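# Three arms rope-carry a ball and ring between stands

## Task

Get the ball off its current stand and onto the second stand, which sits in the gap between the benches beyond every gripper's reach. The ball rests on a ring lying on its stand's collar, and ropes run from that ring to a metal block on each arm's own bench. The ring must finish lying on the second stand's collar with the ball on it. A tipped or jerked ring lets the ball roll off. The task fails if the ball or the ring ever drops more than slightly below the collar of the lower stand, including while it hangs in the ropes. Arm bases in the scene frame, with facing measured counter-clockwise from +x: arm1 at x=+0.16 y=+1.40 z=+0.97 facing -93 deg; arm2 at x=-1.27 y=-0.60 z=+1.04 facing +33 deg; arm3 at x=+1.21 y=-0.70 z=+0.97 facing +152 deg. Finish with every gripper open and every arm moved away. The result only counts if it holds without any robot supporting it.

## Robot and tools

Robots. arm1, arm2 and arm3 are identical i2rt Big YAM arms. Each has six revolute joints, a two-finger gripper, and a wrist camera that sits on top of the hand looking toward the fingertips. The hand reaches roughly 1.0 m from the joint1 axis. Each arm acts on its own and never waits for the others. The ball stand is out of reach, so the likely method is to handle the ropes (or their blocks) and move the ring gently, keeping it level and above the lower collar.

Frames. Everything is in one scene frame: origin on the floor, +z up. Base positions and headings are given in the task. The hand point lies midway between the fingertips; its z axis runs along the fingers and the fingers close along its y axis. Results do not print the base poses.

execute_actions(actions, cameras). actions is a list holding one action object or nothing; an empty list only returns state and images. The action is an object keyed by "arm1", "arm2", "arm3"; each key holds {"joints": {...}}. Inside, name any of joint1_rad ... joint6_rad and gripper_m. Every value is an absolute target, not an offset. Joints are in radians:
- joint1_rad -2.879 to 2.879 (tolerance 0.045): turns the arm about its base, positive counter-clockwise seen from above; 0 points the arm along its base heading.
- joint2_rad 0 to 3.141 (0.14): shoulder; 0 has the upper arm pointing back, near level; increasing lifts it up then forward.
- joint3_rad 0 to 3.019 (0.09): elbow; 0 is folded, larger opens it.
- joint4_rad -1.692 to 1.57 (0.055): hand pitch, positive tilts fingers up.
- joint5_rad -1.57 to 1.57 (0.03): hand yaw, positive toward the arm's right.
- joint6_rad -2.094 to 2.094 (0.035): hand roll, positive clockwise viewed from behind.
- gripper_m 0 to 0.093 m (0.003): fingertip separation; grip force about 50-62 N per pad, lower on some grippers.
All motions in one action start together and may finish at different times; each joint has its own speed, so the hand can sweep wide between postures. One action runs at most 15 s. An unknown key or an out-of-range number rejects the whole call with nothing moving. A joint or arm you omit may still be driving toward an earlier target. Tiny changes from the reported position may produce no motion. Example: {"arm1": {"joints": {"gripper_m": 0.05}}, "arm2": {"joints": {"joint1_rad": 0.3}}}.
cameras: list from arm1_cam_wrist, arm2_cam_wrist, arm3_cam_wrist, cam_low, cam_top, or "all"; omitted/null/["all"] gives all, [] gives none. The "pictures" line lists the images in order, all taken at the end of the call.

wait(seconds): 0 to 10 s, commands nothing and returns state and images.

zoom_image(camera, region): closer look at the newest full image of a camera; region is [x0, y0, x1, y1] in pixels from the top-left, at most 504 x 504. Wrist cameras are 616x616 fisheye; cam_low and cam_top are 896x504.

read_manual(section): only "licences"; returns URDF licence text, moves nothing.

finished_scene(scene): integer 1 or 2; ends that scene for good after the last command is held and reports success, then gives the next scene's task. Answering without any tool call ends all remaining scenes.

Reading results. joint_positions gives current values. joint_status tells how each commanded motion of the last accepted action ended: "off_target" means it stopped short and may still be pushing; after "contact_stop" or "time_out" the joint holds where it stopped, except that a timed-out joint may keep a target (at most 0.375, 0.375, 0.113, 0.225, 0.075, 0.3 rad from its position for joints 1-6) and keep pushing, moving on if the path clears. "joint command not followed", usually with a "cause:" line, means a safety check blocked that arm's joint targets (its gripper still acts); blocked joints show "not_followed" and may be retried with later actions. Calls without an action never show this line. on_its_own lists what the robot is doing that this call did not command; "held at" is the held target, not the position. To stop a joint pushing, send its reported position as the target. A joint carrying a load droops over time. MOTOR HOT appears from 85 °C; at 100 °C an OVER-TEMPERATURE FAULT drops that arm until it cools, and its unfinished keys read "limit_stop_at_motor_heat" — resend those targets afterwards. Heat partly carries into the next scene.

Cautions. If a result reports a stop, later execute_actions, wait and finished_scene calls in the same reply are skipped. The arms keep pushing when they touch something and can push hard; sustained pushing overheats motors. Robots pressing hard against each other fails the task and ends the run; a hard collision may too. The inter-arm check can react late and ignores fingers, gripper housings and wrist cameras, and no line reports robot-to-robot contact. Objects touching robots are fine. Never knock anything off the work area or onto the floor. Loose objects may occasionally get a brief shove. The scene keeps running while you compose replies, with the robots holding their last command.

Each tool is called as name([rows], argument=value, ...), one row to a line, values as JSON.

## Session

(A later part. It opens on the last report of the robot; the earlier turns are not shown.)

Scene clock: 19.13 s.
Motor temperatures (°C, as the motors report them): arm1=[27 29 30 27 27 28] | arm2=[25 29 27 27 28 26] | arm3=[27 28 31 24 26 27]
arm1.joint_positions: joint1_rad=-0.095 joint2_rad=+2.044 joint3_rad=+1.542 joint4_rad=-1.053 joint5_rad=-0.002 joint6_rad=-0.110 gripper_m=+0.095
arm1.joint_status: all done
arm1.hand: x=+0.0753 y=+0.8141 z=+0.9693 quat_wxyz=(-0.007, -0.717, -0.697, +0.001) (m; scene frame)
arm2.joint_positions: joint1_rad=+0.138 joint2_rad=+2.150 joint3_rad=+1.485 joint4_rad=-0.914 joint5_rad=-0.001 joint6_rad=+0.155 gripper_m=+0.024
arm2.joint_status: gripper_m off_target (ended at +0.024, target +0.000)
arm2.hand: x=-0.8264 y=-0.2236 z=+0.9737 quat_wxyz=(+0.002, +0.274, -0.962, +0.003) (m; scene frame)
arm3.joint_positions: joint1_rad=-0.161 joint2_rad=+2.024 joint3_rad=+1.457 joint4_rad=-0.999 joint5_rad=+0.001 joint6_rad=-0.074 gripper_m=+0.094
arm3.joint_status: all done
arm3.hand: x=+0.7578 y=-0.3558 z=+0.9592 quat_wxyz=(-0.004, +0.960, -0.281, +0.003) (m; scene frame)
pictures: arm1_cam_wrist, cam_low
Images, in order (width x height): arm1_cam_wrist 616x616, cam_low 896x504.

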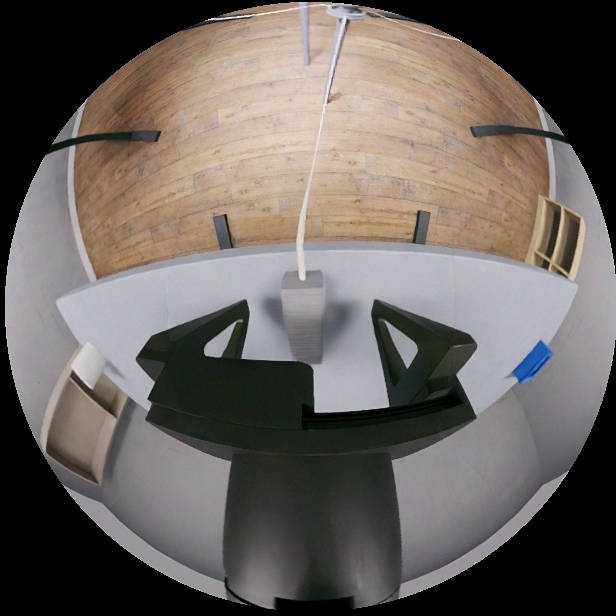

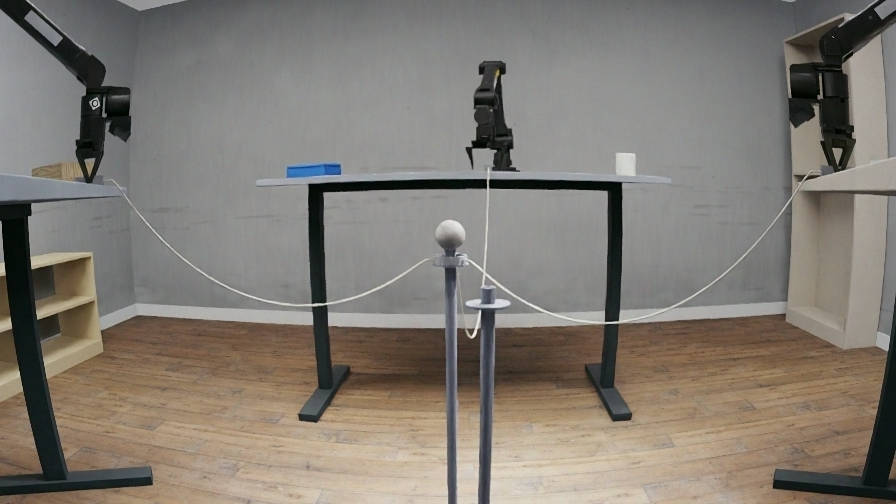

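execute_actions([
  {"arm1":{"joints":{"gripper_m":0}},"arm3":{"joints":{"gripper_m":0}}},
], cameras=[])

execute_actions([
  {"arm1":{"joints":{"joint2_rad":1.287,"joint3_rad":1.145,"joint4_rad":-1.423,"joint6_rad":0}},"arm2":{"joints":{"joint2_rad":1.894,"joint3_rad":1.69,"joint4_rad":-1.355}},"arm3":{"joints":{"joint2_rad":1.87,"joint3_rad":1.815,"joint4_rad":-1.503}}},
])

Scene clock: 24.07 s.
Motor temperatures (°C, as the motors report them): arm1=[27 30 29 27 27 28] | arm2=[25 29 28 27 28 26] | arm3=[27 29 31 24 26 27]
arm1.joint_positions: joint1_rad=-0.095 joint2_rad=+2.044 joint3_rad=+1.542 joint4_rad=-1.053 joint5_rad=-0.001 joint6_rad=-0.112 gripper_m=+0.025
arm1.joint_status: gripper_m off_target (ended at +0.025, target +0.000)
arm1.hand: x=+0.0753 y=+0.8140 z=+0.9693 quat_wxyz=(-0.007, -0.717, -0.697, +0.001) (m; scene frame)
arm2.joint_positions: joint1_rad=+0.138 joint2_rad=+2.150 joint3_rad=+1.485 joint4_rad=-0.914 joint5_rad=-0.001 joint6_rad=+0.155 gripper_m=+0.024
arm2.joint_status: not commanded
arm2.hand: x=-0.8264 y=-0.2236 z=+0.9737 quat_wxyz=(+0.002, +0.274, -0.962, +0.003) (m; scene frame)
arm3.joint_positions: joint1_rad=-0.161 joint2_rad=+2.024 joint3_rad=+1.457 joint4_rad=-0.998 joint5_rad=+0.000 joint6_rad=-0.075 gripper_m=+0.024
arm3.joint_status: gripper_m off_target (ended at +0.024, target +0.000)
arm3.hand: x=+0.7576 y=-0.3558 z=+0.9592 quat_wxyz=(-0.004, +0.960, -0.281, +0.002) (m; scene frame)
pictures: none
No camera images: the call's "cameras" was empty. Leave "cameras" out to get every camera's image.

Scene clock: 25.63 s.
Motor temperatures (°C, as the motors report them): arm1=[27 30 29 27 27 28] | arm2=[25 29 28 27 28 26] | arm3=[27 29 31 24 26 27]
arm1.joint_positions: joint1_rad=-0.095 joint2_rad=+1.282 joint3_rad=+1.150 joint4_rad=-1.418 joint5_rad=-0.001 joint6_rad=-0.010 gripper_m=+0.025
arm1.joint_status: all done
arm1.hand: x=+0.1055 y=+1.0417 z=+1.1802 quat_wxyz=(-0.009, -0.751, -0.660, +0.003) (m; scene frame)
arm2.joint_positions: joint1_rad=+0.138 joint2_rad=+1.901 joint3_rad=+1.675 joint4_rad=-1.341 joint5_rad=-0.001 joint6_rad=+0.155 gripper_m=+0.024
arm2.joint_status: all done
arm2.hand: x=-0.8294 y=-0.2250 z=+1.1803 quat_wxyz=(-0.004, +0.274, -0.962, +0.000) (m; scene frame)
arm3.joint_positions: joint1_rad=-0.161 joint2_rad=+1.864 joint3_rad=+1.802 joint4_rad=-1.490 joint5_rad=+0.000 joint6_rad=-0.075 gripper_m=+0.024
arm3.joint_status: all done
arm3.hand: x=+0.7474 y=-0.3506 z=+1.1727 quat_wxyz=(-0.006, +0.960, -0.281, -0.003) (m; scene frame)
pictures: arm1_cam_wrist, arm2_cam_wrist, arm3_cam_wrist, cam_low, cam_top
Images, in order (width x height): arm1_cam_wrist 616x616, arm2_cam_wrist 616x616, arm3_cam_wrist 616x616, cam_low 896x504, cam_top 896x504.

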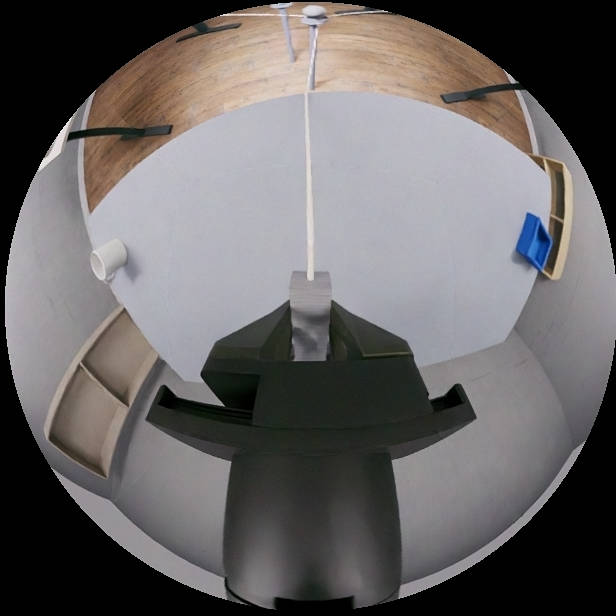

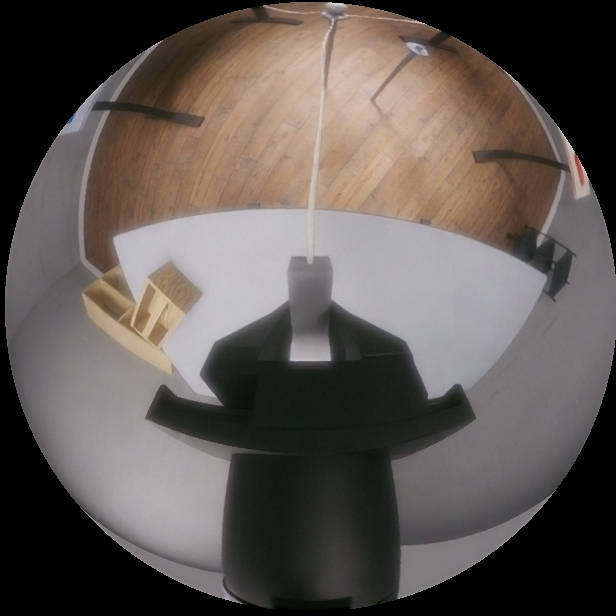

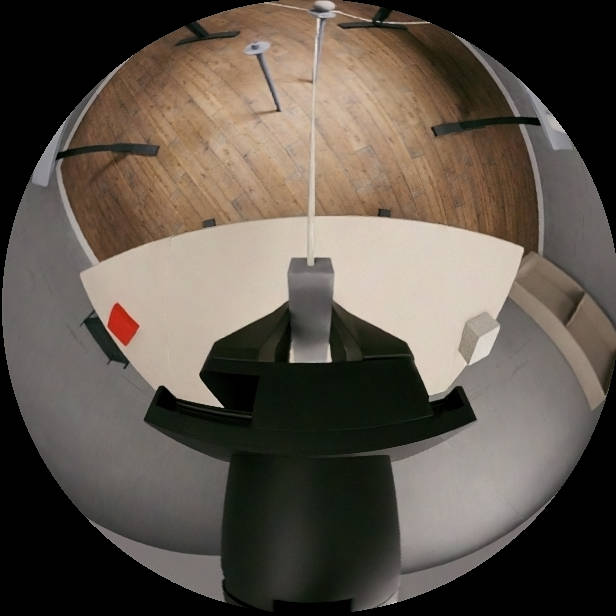

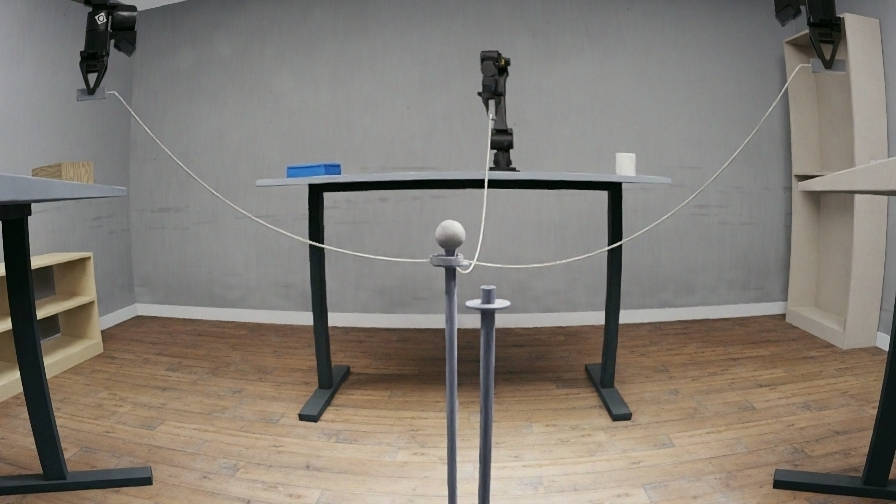

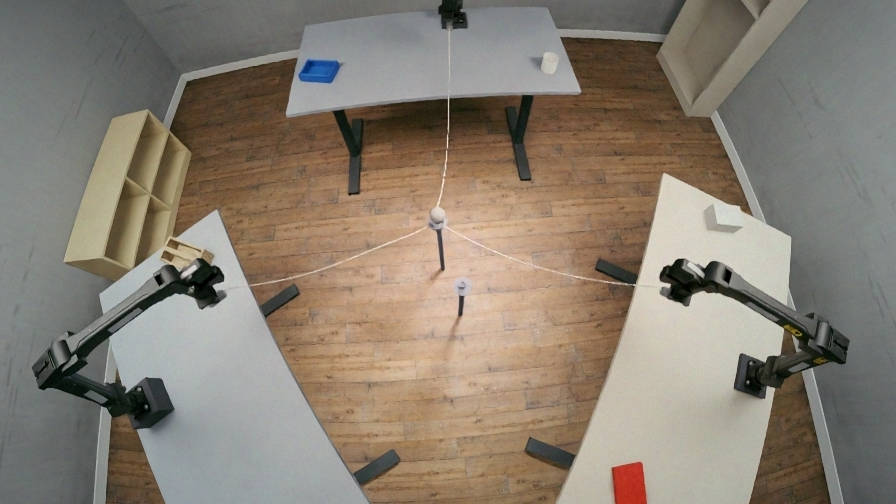

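execute_actions([
  {"arm1":{"joints":{"joint2_rad":1.11}},"arm2":{"joints":{"joint2_rad":1.80}},"arm3":{"joints":{"joint2_rad":1.75}}},
], cameras=["cam_low","cam_top","arm2_cam_wrist"])

Scene clock: 30.57 s.
Motor temperatures (°C, as the motors report them): arm1=[27 29 30 27 27 28] | arm2=[25 29 28 26 28 26] | arm3=[27 29 32 24 26 27]
arm1.joint_positions: joint1_rad=-0.095 joint2_rad=+1.107 joint3_rad=+1.140 joint4_rad=-1.419 joint5_rad=-0.001 joint6_rad=-0.010 gripper_m=+0.025
arm1.joint_status: all done
arm1.hand: x=+0.1082 y=+1.0640 z=+1.2342 quat_wxyz=(-0.062, -0.748, -0.657, +0.065) (m; scene frame)
arm2.joint_positions: joint1_rad=+0.138 joint2_rad=+1.794 joint3_rad=+1.675 joint4_rad=-1.342 joint5_rad=+0.000 joint6_rad=+0.155 gripper_m=+0.024
arm2.joint_status: all done
arm2.hand: x=-0.8325 y=-0.2275 z=+1.2402 quat_wxyz=(-0.052, +0.274, -0.960, -0.022) (m; scene frame)
arm3.joint_positions: joint1_rad=-0.161 joint2_rad=+1.737 joint3_rad=+1.802 joint4_rad=-1.491 joint5_rad=+0.000 joint6_rad=-0.075 gripper_m=+0.024
arm3.joint_status: all done
arm3.hand: x=+0.7577 y=-0.3591 z=+1.2429 quat_wxyz=(-0.028, +0.958, -0.280, -0.063) (m; scene frame)
pictures: arm2_cam_wrist, cam_low, cam_top
Images, in order (width x height): arm2_cam_wrist 616x616, cam_low 896x504, cam_top 896x504.

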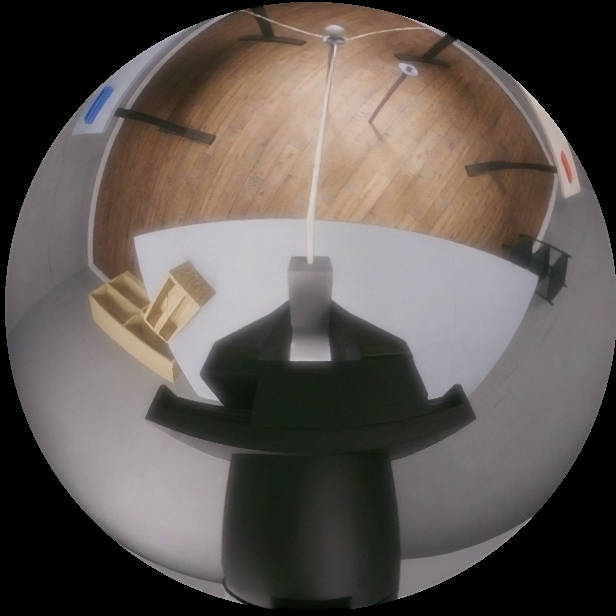

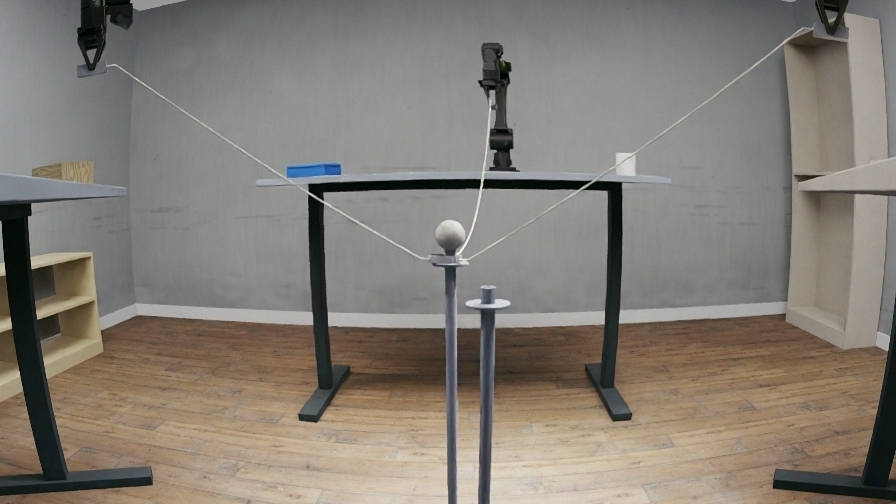

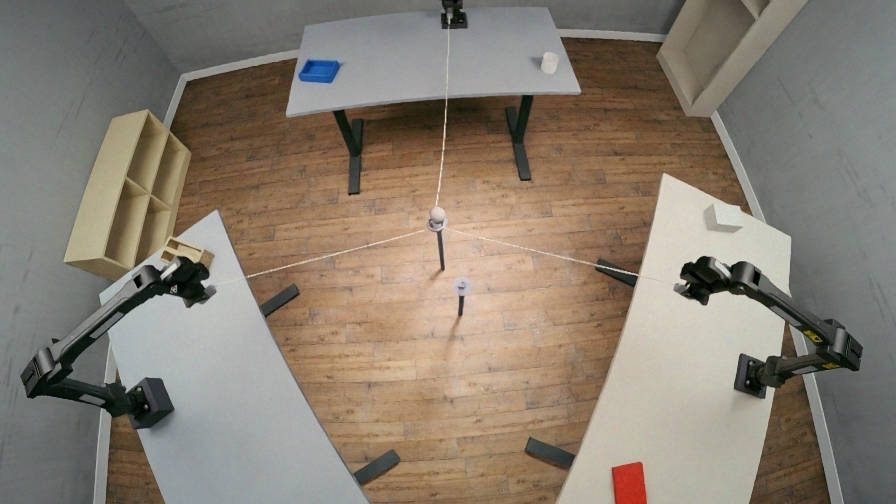

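execute_actions([
  {"arm1":{"joints":{"joint4_rad":-1.52}}},
], cameras=["cam_low","cam_top"])

zoom_image(camera="cam_low", region=[380, 190, 540, 320])

zoom_image(camera="cam_top", region=[390, 190, 510, 310])

Scene clock: 32.83 s.
Motor temperatures (°C, as the motors report them): arm1=[27 29 30 27 27 28] | arm2=[25 29 29 26 28 26] | arm3=[27 29 32 24 26 27]
arm1.joint_positions: joint1_rad=-0.095 joint2_rad=+1.107 joint3_rad=+1.140 joint4_rad=-1.512 joint5_rad=-0.001 joint6_rad=-0.010 gripper_m=+0.025
arm1.joint_status: all done
arm1.hand: x=+0.1114 y=+1.0866 z=+1.2311 quat_wxyz=(-0.032, -0.751, -0.659, +0.030) (m; scene frame)
arm2.joint_positions: joint1_rad=+0.138 joint2_rad=+1.794 joint3_rad=+1.675 joint4_rad=-1.342 joint5_rad=+0.000 joint6_rad=+0.155 gripper_m=+0.024
arm2.joint_status: not commanded
arm2.hand: x=-0.8325 y=-0.2275 z=+1.2402 quat_wxyz=(-0.052, +0.274, -0.960, -0.022) (m; scene frame)
arm3.joint_positions: joint1_rad=-0.161 joint2_rad=+1.737 joint3_rad=+1.802 joint4_rad=-1.491 joint5_rad=+0.000 joint6_rad=-0.075 gripper_m=+0.024
arm3.joint_status: not commanded
arm3.hand: x=+0.7577 y=-0.3591 z=+1.2429 quat_wxyz=(-0.028, +0.958, -0.280, -0.063) (m; scene frame)
pictures: cam_low, cam_top
Images, in order (width x height): cam_low 896x504, cam_top 896x504.

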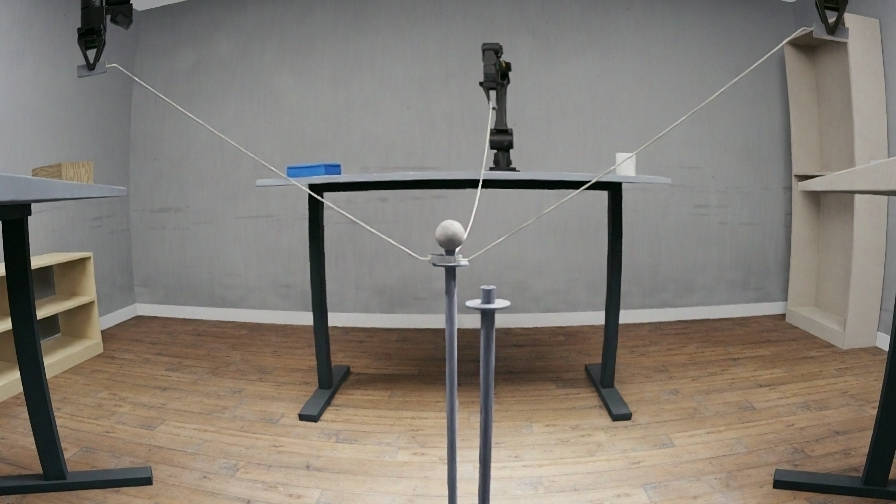

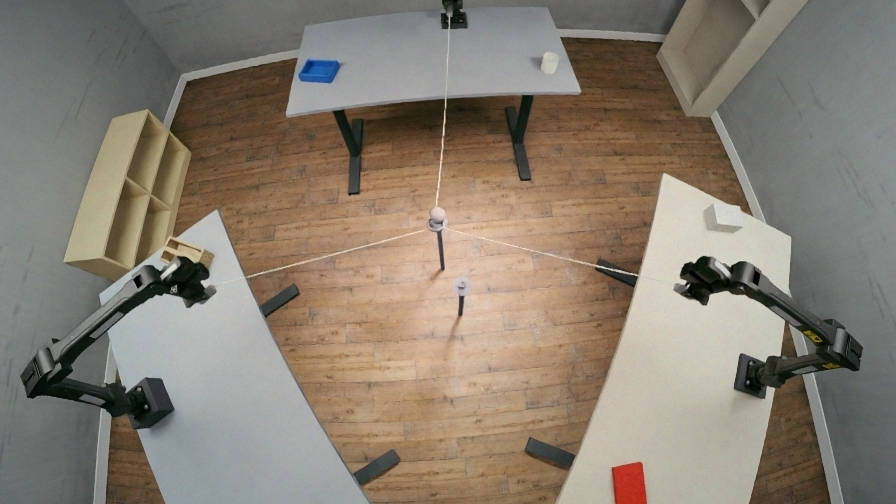

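Region (380, 190, 540, 320) of cam_low's 896x504 image, scaled by 3.150, with more detail than that image has; it fills the top 410 rows of this view, and the rest is white.

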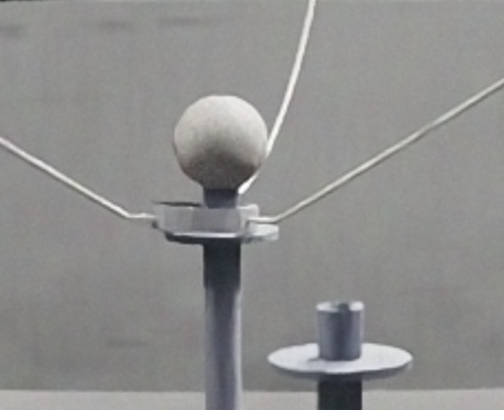

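Region (390, 190, 510, 310) of cam_top's 896x504 image, scaled by 4.200, with more detail than that image has.

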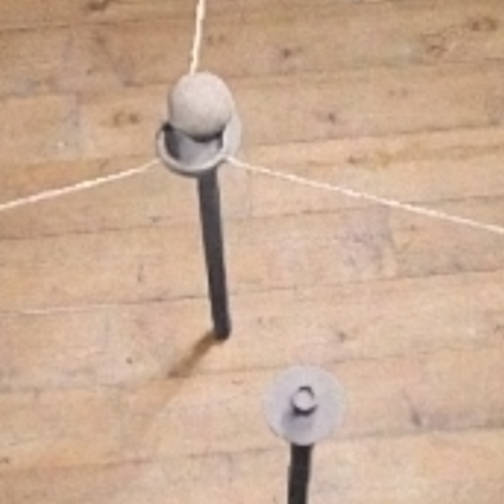

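execute_actions([
  {"arm1":{"joints":{"joint4_rad":-1.58}},"arm2":{"joints":{"joint4_rad":-1.28}},"arm3":{"joints":{"joint4_rad":-1.545}}},
], cameras=["cam_low","cam_top"])

zoom_image(camera="cam_low", region=[380, 190, 540, 320])

zoom_image(camera="cam_top", region=[390, 190, 510, 310])

Scene clock: 35.17 s.
Motor temperatures (°C, as the motors report them): arm1=[27 29 30 27 27 28] | arm2=[25 29 29 26 28 26] | arm3=[27 29 32 24 26 27]
arm1.joint_positions: joint1_rad=-0.095 joint2_rad=+1.107 joint3_rad=+1.140 joint4_rad=-1.572 joint5_rad=-0.001 joint6_rad=-0.010 gripper_m=+0.025
arm1.joint_status: all done
arm1.hand: x=+0.1134 y=+1.1011 z=+1.2303 quat_wxyz=(-0.012, -0.751, -0.660, +0.007) (m; scene frame)
arm2.joint_positions: joint1_rad=+0.138 joint2_rad=+1.794 joint3_rad=+1.675 joint4_rad=-1.295 joint5_rad=+0.000 joint6_rad=+0.155 gripper_m=+0.024
arm2.joint_status: all done
arm2.hand: x=-0.8238 y=-0.2200 z=+1.2417 quat_wxyz=(-0.073, +0.273, -0.959, -0.032) (m; scene frame)
arm3.joint_positions: joint1_rad=-0.161 joint2_rad=+1.737 joint3_rad=+1.802 joint4_rad=-1.528 joint5_rad=+0.000 joint6_rad=-0.075 gripper_m=+0.024
arm3.joint_status: all done
arm3.hand: x=+0.7650 y=-0.3646 z=+1.2418 quat_wxyz=(-0.022, +0.959, -0.280, -0.045) (m; scene frame)
pictures: cam_low, cam_top
Images, in order (width x height): cam_low 896x504, cam_top 896x504.

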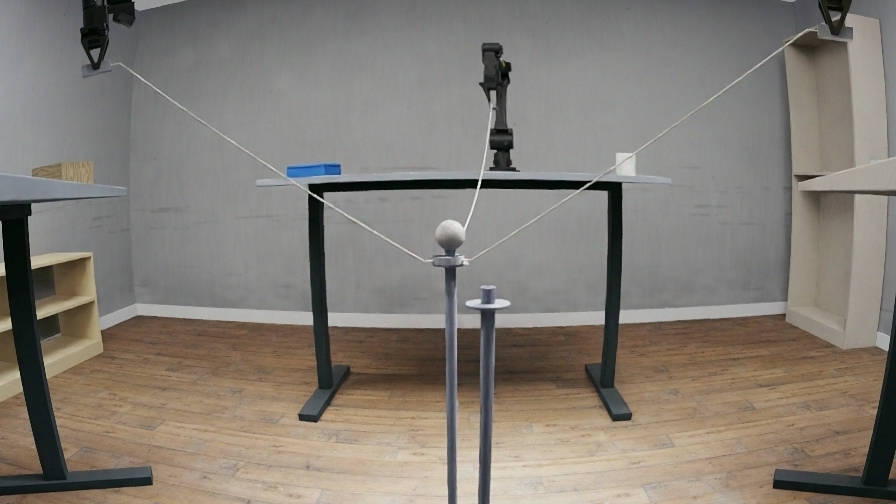

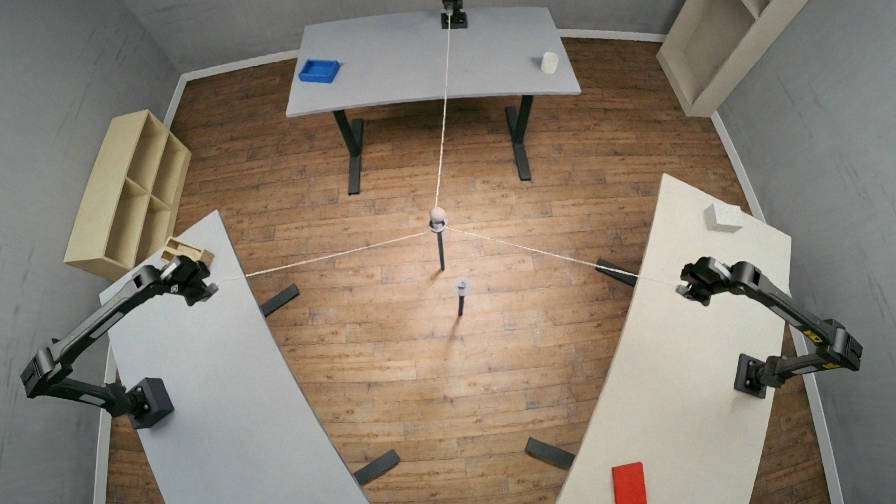

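Region (380, 190, 540, 320) of cam_low's 896x504 image, scaled by 3.150, with more detail than that image has; it fills the top 410 rows of this view, and the rest is white.

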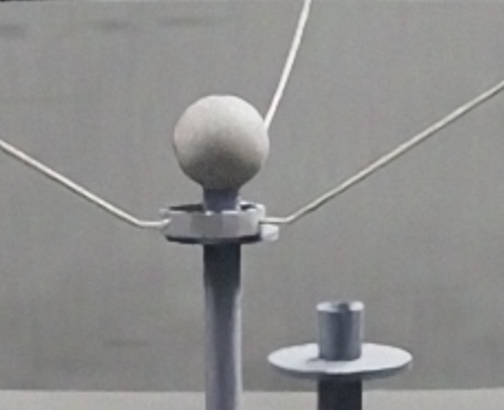

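Region (390, 190, 510, 310) of cam_top's 896x504 image, scaled by 4.200, with more detail than that image has.

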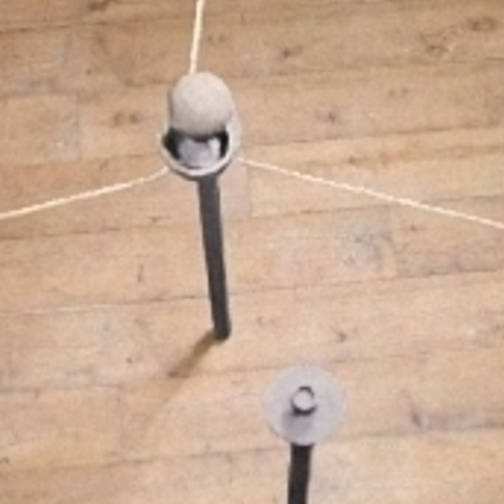

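execute_actions([
  {"arm1":{"joints":{"joint4_rad":-1.66}},"arm2":{"joints":{"joint4_rad":-1.36}},"arm3":{"joints":{"joint4_rad":-1.61}}},
], cameras=["cam_low","cam_top"])

zoom_image(camera="cam_low", region=[380, 190, 540, 320])

zoom_image(camera="cam_top", region=[390, 190, 510, 310])

Scene clock: 37.63 s.
Motor temperatures (°C, as the motors report them): arm1=[27 29 30 27 27 28] | arm2=[25 29 29 26 28 26] | arm3=[27 29 32 24 26 27]
arm1.joint_positions: joint1_rad=-0.095 joint2_rad=+1.107 joint3_rad=+1.140 joint4_rad=-1.651 joint5_rad=-0.001 joint6_rad=-0.010 gripper_m=+0.025
arm1.joint_status: all done
arm1.hand: x=+0.1161 y=+1.1203 z=+1.2306 quat_wxyz=(+0.013, -0.751, -0.660, -0.023) (m; scene frame)
arm2.joint_positions: joint1_rad=+0.138 joint2_rad=+1.794 joint3_rad=+1.675 joint4_rad=-1.343 joint5_rad=+0.000 joint6_rad=+0.155 gripper_m=+0.024
arm2.joint_status: all done
arm2.hand: x=-0.8326 y=-0.2276 z=+1.2402 quat_wxyz=(-0.052, +0.274, -0.960, -0.022) (m; scene frame)
arm3.joint_positions: joint1_rad=-0.161 joint2_rad=+1.739 joint3_rad=+1.802 joint4_rad=-1.590 joint5_rad=+0.000 joint6_rad=-0.075 gripper_m=+0.024
arm3.joint_status: all done
arm3.hand: x=+0.7770 y=-0.3735 z=+1.2400 quat_wxyz=(-0.011, +0.960, -0.280, -0.015) (m; scene frame)
pictures: cam_low, cam_top
Images, in order (width x height): cam_low 896x504, cam_top 896x504.

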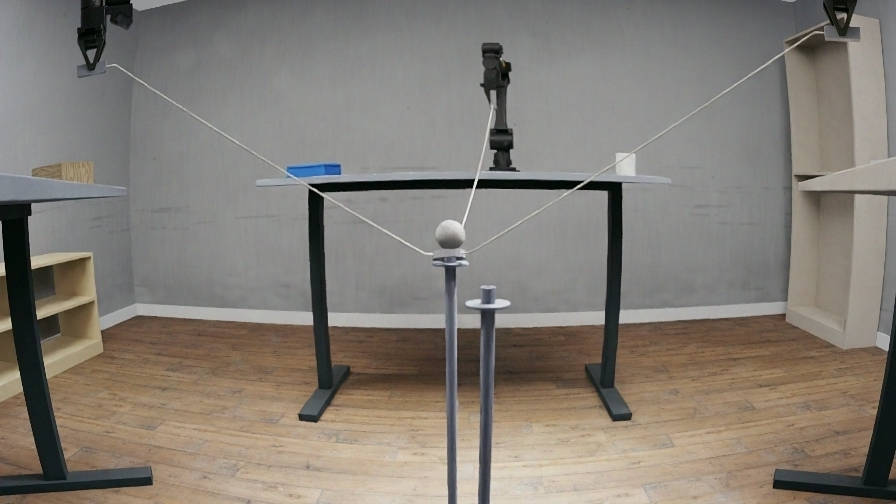

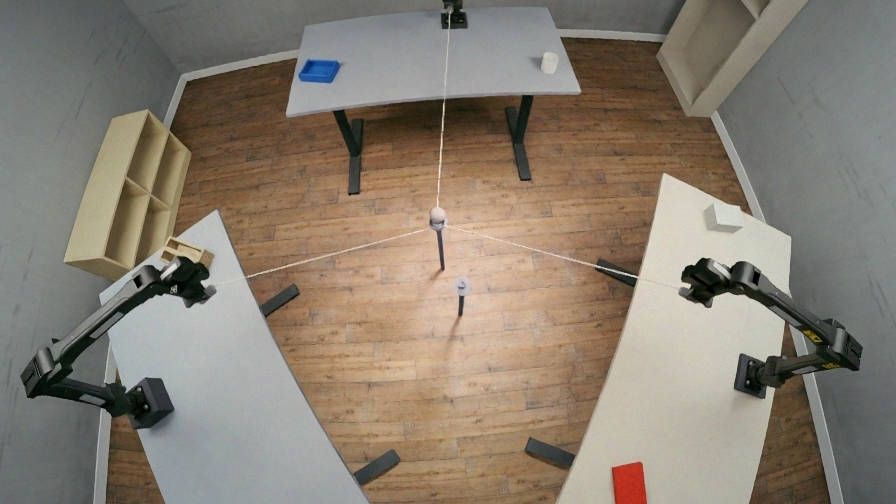

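Region (380, 190, 540, 320) of cam_low's 896x504 image, scaled by 3.150, with more detail than that image has; it fills the top 410 rows of this view, and the rest is white.

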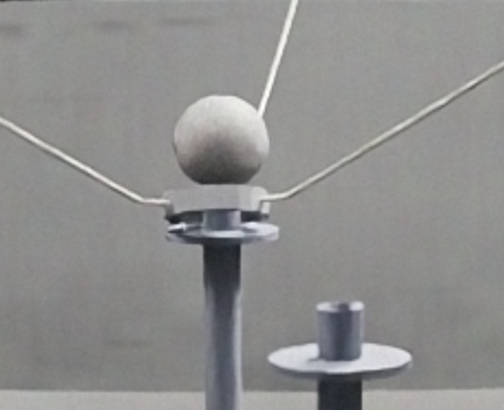

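Region (390, 190, 510, 310) of cam_top's 896x504 image, scaled by 4.200, with more detail than that image has.

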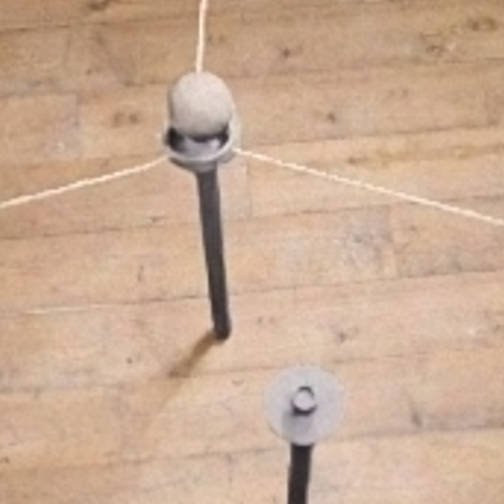

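execute_actions([
  {"arm1":{"joints":{"joint3_rad":1.34}}},
], cameras=["cam_low","cam_top"])

zoom_image(camera="cam_low", region=[380, 190, 540, 320])

zoom_image(camera="cam_top", region=[390, 190, 510, 310])

Scene clock: 40.53 s.
Motor temperatures (°C, as the motors report them): arm1=[27 29 30 27 27 28] | arm2=[25 30 29 26 28 26] | arm3=[27 29 33 24 26 27]
arm1.joint_positions: joint1_rad=-0.095 joint2_rad=+1.113 joint3_rad=+1.294 joint4_rad=-1.655 joint5_rad=-0.001 joint6_rad=-0.010 gripper_m=+0.025
arm1.joint_status: all done
arm1.hand: x=+0.1113 y=+1.0888 z=+1.2882 quat_wxyz=(-0.034, -0.751, -0.659, +0.032) (m; scene frame)
arm2.joint_positions: joint1_rad=+0.138 joint2_rad=+1.794 joint3_rad=+1.675 joint4_rad=-1.343 joint5_rad=+0.000 joint6_rad=+0.155 gripper_m=+0.024
arm2.joint_status: not commanded
arm2.hand: x=-0.8326 y=-0.2276 z=+1.2402 quat_wxyz=(-0.052, +0.274, -0.960, -0.022) (m; scene frame)
arm3.joint_positions: joint1_rad=-0.161 joint2_rad=+1.739 joint3_rad=+1.802 joint4_rad=-1.591 joint5_rad=+0.000 joint6_rad=-0.075 gripper_m=+0.024
arm3.joint_status: not commanded
arm3.hand: x=+0.7773 y=-0.3738 z=+1.2400 quat_wxyz=(-0.011, +0.960, -0.280, -0.015) (m; scene frame)
pictures: cam_low, cam_top
Images, in order (width x height): cam_low 896x504, cam_top 896x504.

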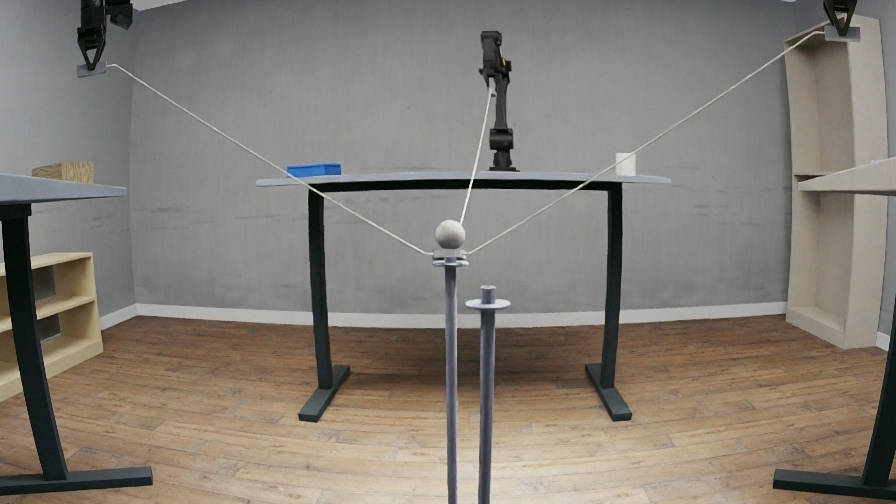

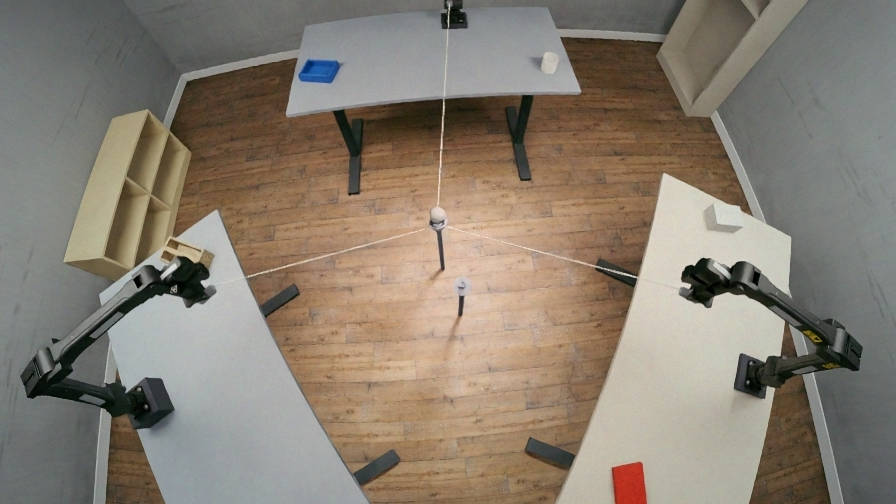

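Region (380, 190, 540, 320) of cam_low's 896x504 image, scaled by 3.150, with more detail than that image has; it fills the top 410 rows of this view, and the rest is white.

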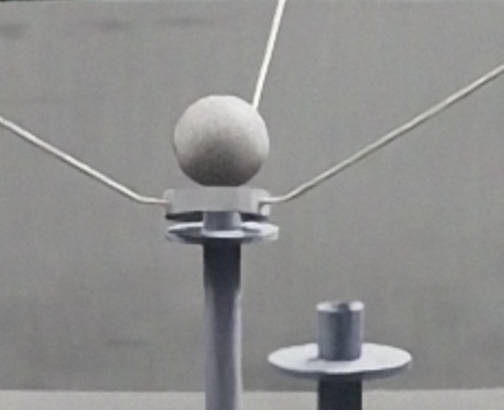

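Region (390, 190, 510, 310) of cam_top's 896x504 image, scaled by 4.200, with more detail than that image has.

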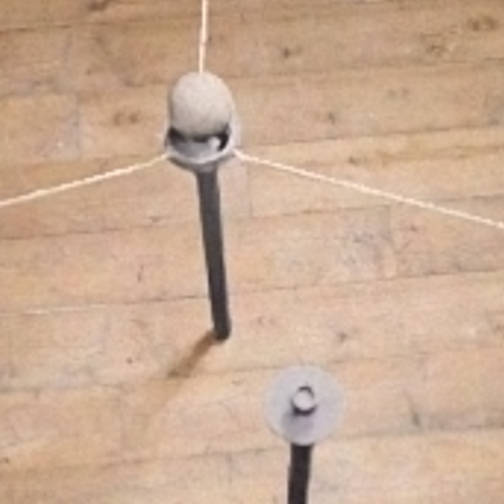

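execute_actions([
  {"arm1":{"joints":{"joint2_rad":1.045}},"arm2":{"joints":{"joint4_rad":-1.43}},"arm3":{"joints":{"joint4_rad":-1.68}}},
], cameras=["cam_low","cam_top"])

zoom_image(camera="cam_low", region=[380, 190, 540, 320])

zoom_image(camera="cam_top", region=[390, 190, 510, 310])

Scene clock: 42.70 s.
Motor temperatures (°C, as the motors report them): arm1=[27 29 31 27 27 28] | arm2=[25 30 29 26 28 26] | arm3=[27 29 33 24 26 27]
arm1.joint_positions: joint1_rad=-0.095 joint2_rad=+1.050 joint3_rad=+1.294 joint4_rad=-1.655 joint5_rad=-0.001 joint6_rad=-0.010 gripper_m=+0.025
arm1.joint_status: all done
arm1.hand: x=+0.1129 y=+1.1013 z=+1.3062 quat_wxyz=(-0.054, -0.749, -0.658, +0.056) (m; scene frame)
arm2.joint_positions: joint1_rad=+0.138 joint2_rad=+1.795 joint3_rad=+1.675 joint4_rad=-1.411 joint5_rad=+0.000 joint6_rad=+0.156 gripper_m=+0.024
arm2.joint_status: all done
arm2.hand: x=-0.8453 y=-0.2386 z=+1.2386 quat_wxyz=(-0.021, +0.274, -0.961, -0.007) (m; scene frame)
arm3.joint_positions: joint1_rad=-0.161 joint2_rad=+1.740 joint3_rad=+1.802 joint4_rad=-1.662 joint5_rad=+0.000 joint6_rad=-0.075 gripper_m=+0.024
arm3.joint_status: all done
arm3.hand: x=+0.7911 y=-0.3841 z=+1.2394 quat_wxyz=(+0.002, +0.960, -0.281, +0.019) (m; scene frame)
pictures: cam_low, cam_top
Images, in order (width x height): cam_low 896x504, cam_top 896x504.

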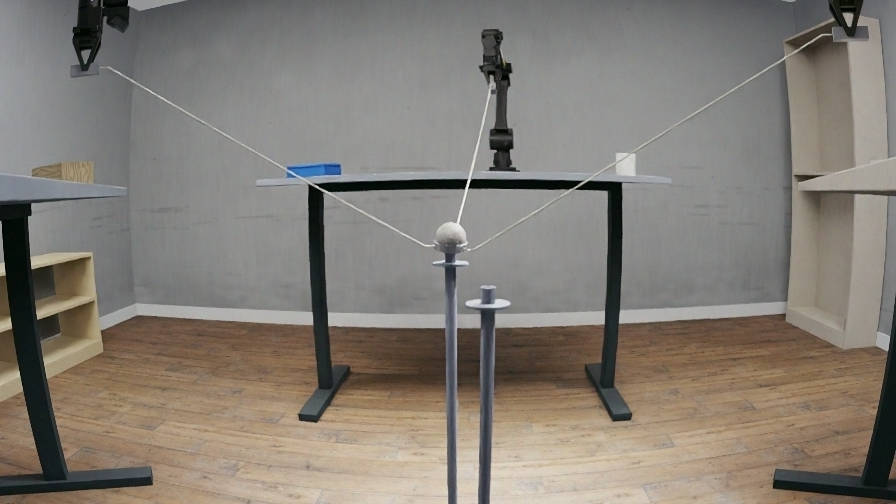

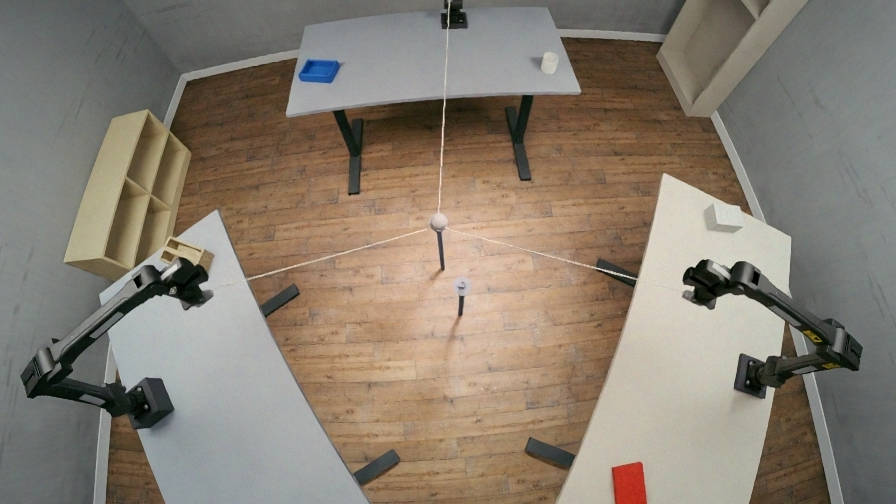

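Region (380, 190, 540, 320) of cam_low's 896x504 image, scaled by 3.150, with more detail than that image has; it fills the top 410 rows of this view, and the rest is white.

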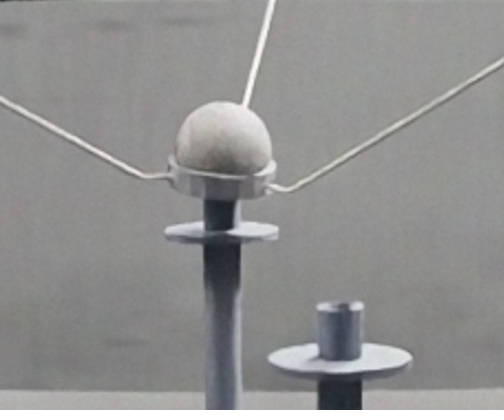

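Region (390, 190, 510, 310) of cam_top's 896x504 image, scaled by 4.200, with more detail than that image has.

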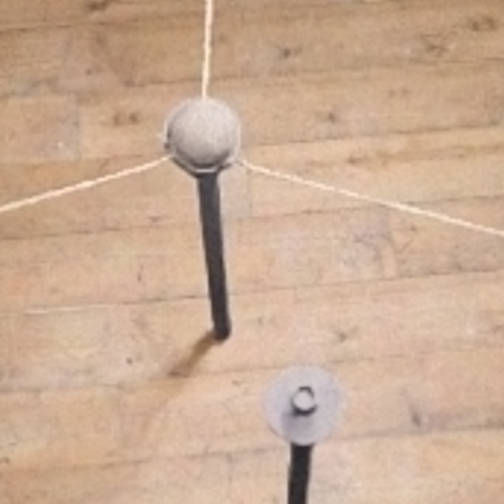

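execute_actions([
  {"arm1":{"joints":{"joint2_rad":0.99}},"arm2":{"joints":{"joint2_rad":1.715}},"arm3":{"joints":{"joint2_rad":1.67}}},
], cameras=["cam_low","cam_top"])

zoom_image(camera="cam_low", region=[380, 190, 540, 320])

Scene clock: 44.70 s.
Motor temperatures (°C, as the motors report them): arm1=[27 29 31 27 27 28] | arm2=[25 30 30 26 28 26] | arm3=[27 29 33 24 26 27]
arm1.joint_positions: joint1_rad=-0.095 joint2_rad=+1.003 joint3_rad=+1.294 joint4_rad=-1.655 joint5_rad=-0.001 joint6_rad=-0.010 gripper_m=+0.025
arm1.joint_status: all done
arm1.hand: x=+0.1142 y=+1.1116 z=+1.3194 quat_wxyz=(-0.070, -0.748, -0.656, +0.074) (m; scene frame)
arm2.joint_positions: joint1_rad=+0.138 joint2_rad=+1.719 joint3_rad=+1.675 joint4_rad=-1.411 joint5_rad=+0.000 joint6_rad=+0.156 gripper_m=+0.024
arm2.joint_status: all done
arm2.hand: x=-0.8503 y=-0.2427 z=+1.2791 quat_wxyz=(-0.055, +0.274, -0.960, -0.023) (m; scene frame)
arm3.joint_positions: joint1_rad=-0.161 joint2_rad=+1.680 joint3_rad=+1.802 joint4_rad=-1.662 joint5_rad=+0.000 joint6_rad=-0.075 gripper_m=+0.024
arm3.joint_status: all done
arm3.hand: x=+0.7982 y=-0.3898 z=+1.2695 quat_wxyz=(-0.008, +0.960, -0.280, -0.009) (m; scene frame)
pictures: cam_low, cam_top
Images, in order (width x height): cam_low 896x504, cam_top 896x504.

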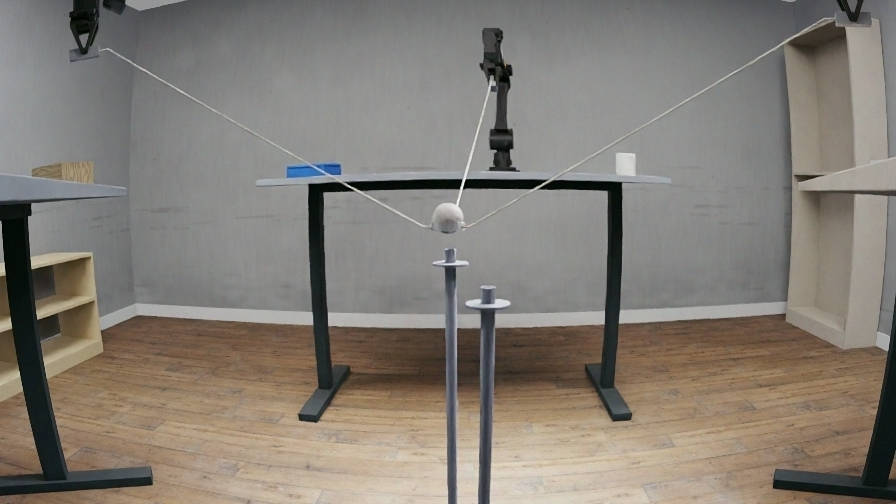

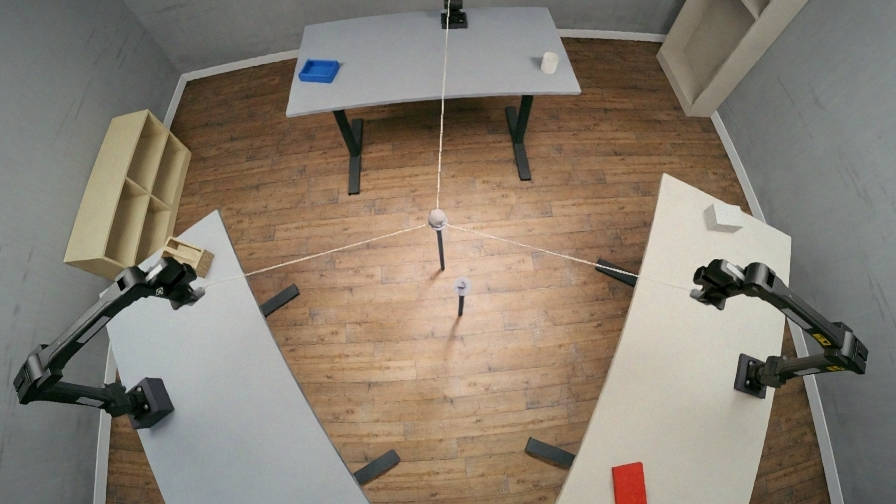

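Region (380, 190, 540, 320) of cam_low's 896x504 image, scaled by 3.150, with more detail than that image has; it fills the top 410 rows of this view, and the rest is white.

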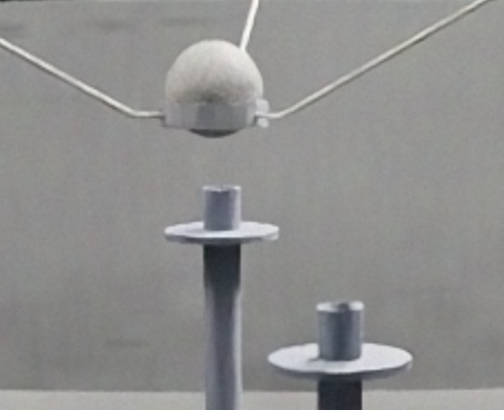

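execute_actions([
  {"arm1":{"joints":{"joint1_rad":0.005,"joint2_rad":1.176,"joint3_rad":1.45,"joint4_rad":-1.594,"joint6_rad":0.1}},"arm2":{"joints":{"joint1_rad":0.003,"joint4_rad":-1.522,"joint6_rad":0.01}},"arm3":{"joints":{"joint1_rad":-0.066,"joint2_rad":1.535,"joint3_rad":1.628,"joint6_rad":0.03}}},
], cameras=["cam_low","cam_top"])

Scene clock: 49.87 s.
Motor temperatures (°C, as the motors report them): arm1=[27 29 32 27 27 28] | arm2=[25 30 30 26 28 26] | arm3=[27 29 33 24 26 27]
arm1.joint_positions: joint1_rad=-0.003 joint2_rad=+1.198 joint3_rad=+1.398 joint4_rad=-1.589 joint5_rad=-0.001 joint6_rad=+0.090 gripper_m=+0.025
arm1.joint_status: all done
arm1.hand: x=+0.1377 y=+1.0350 z=+1.3057 quat_wxyz=(-0.067, -0.751, -0.654, +0.058) (m; scene frame)
arm2.joint_positions: joint1_rad=+0.000 joint2_rad=+1.719 joint3_rad=+1.675 joint4_rad=-1.501 joint5_rad=+0.002 joint6_rad=+0.028 gripper_m=+0.024
arm2.joint_status: all done
arm2.hand: x=-0.8229 y=-0.3163 z=+1.2778 quat_wxyz=(-0.015, +0.269, -0.963, -0.001) (m; scene frame)
arm3.joint_positions: joint1_rad=-0.061 joint2_rad=+1.540 joint3_rad=+1.628 joint4_rad=-1.665 joint5_rad=+0.000 joint6_rad=+0.014 gripper_m=+0.024
arm3.joint_status: all done
arm3.hand: x=+0.8207 y=-0.4633 z=+1.2682 quat_wxyz=(-0.002, +0.961, -0.275, +0.008) (m; scene frame)
pictures: cam_low, cam_top
Images, in order (width x height): cam_low 896x504, cam_top 896x504.

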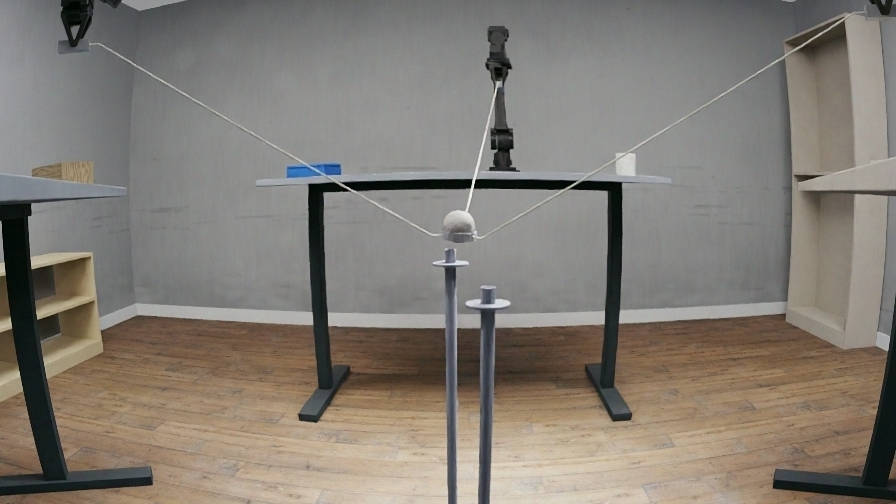

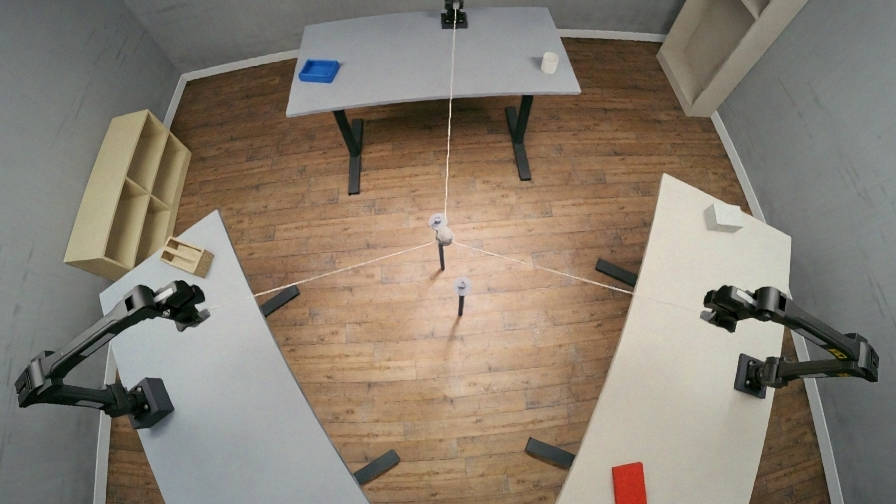

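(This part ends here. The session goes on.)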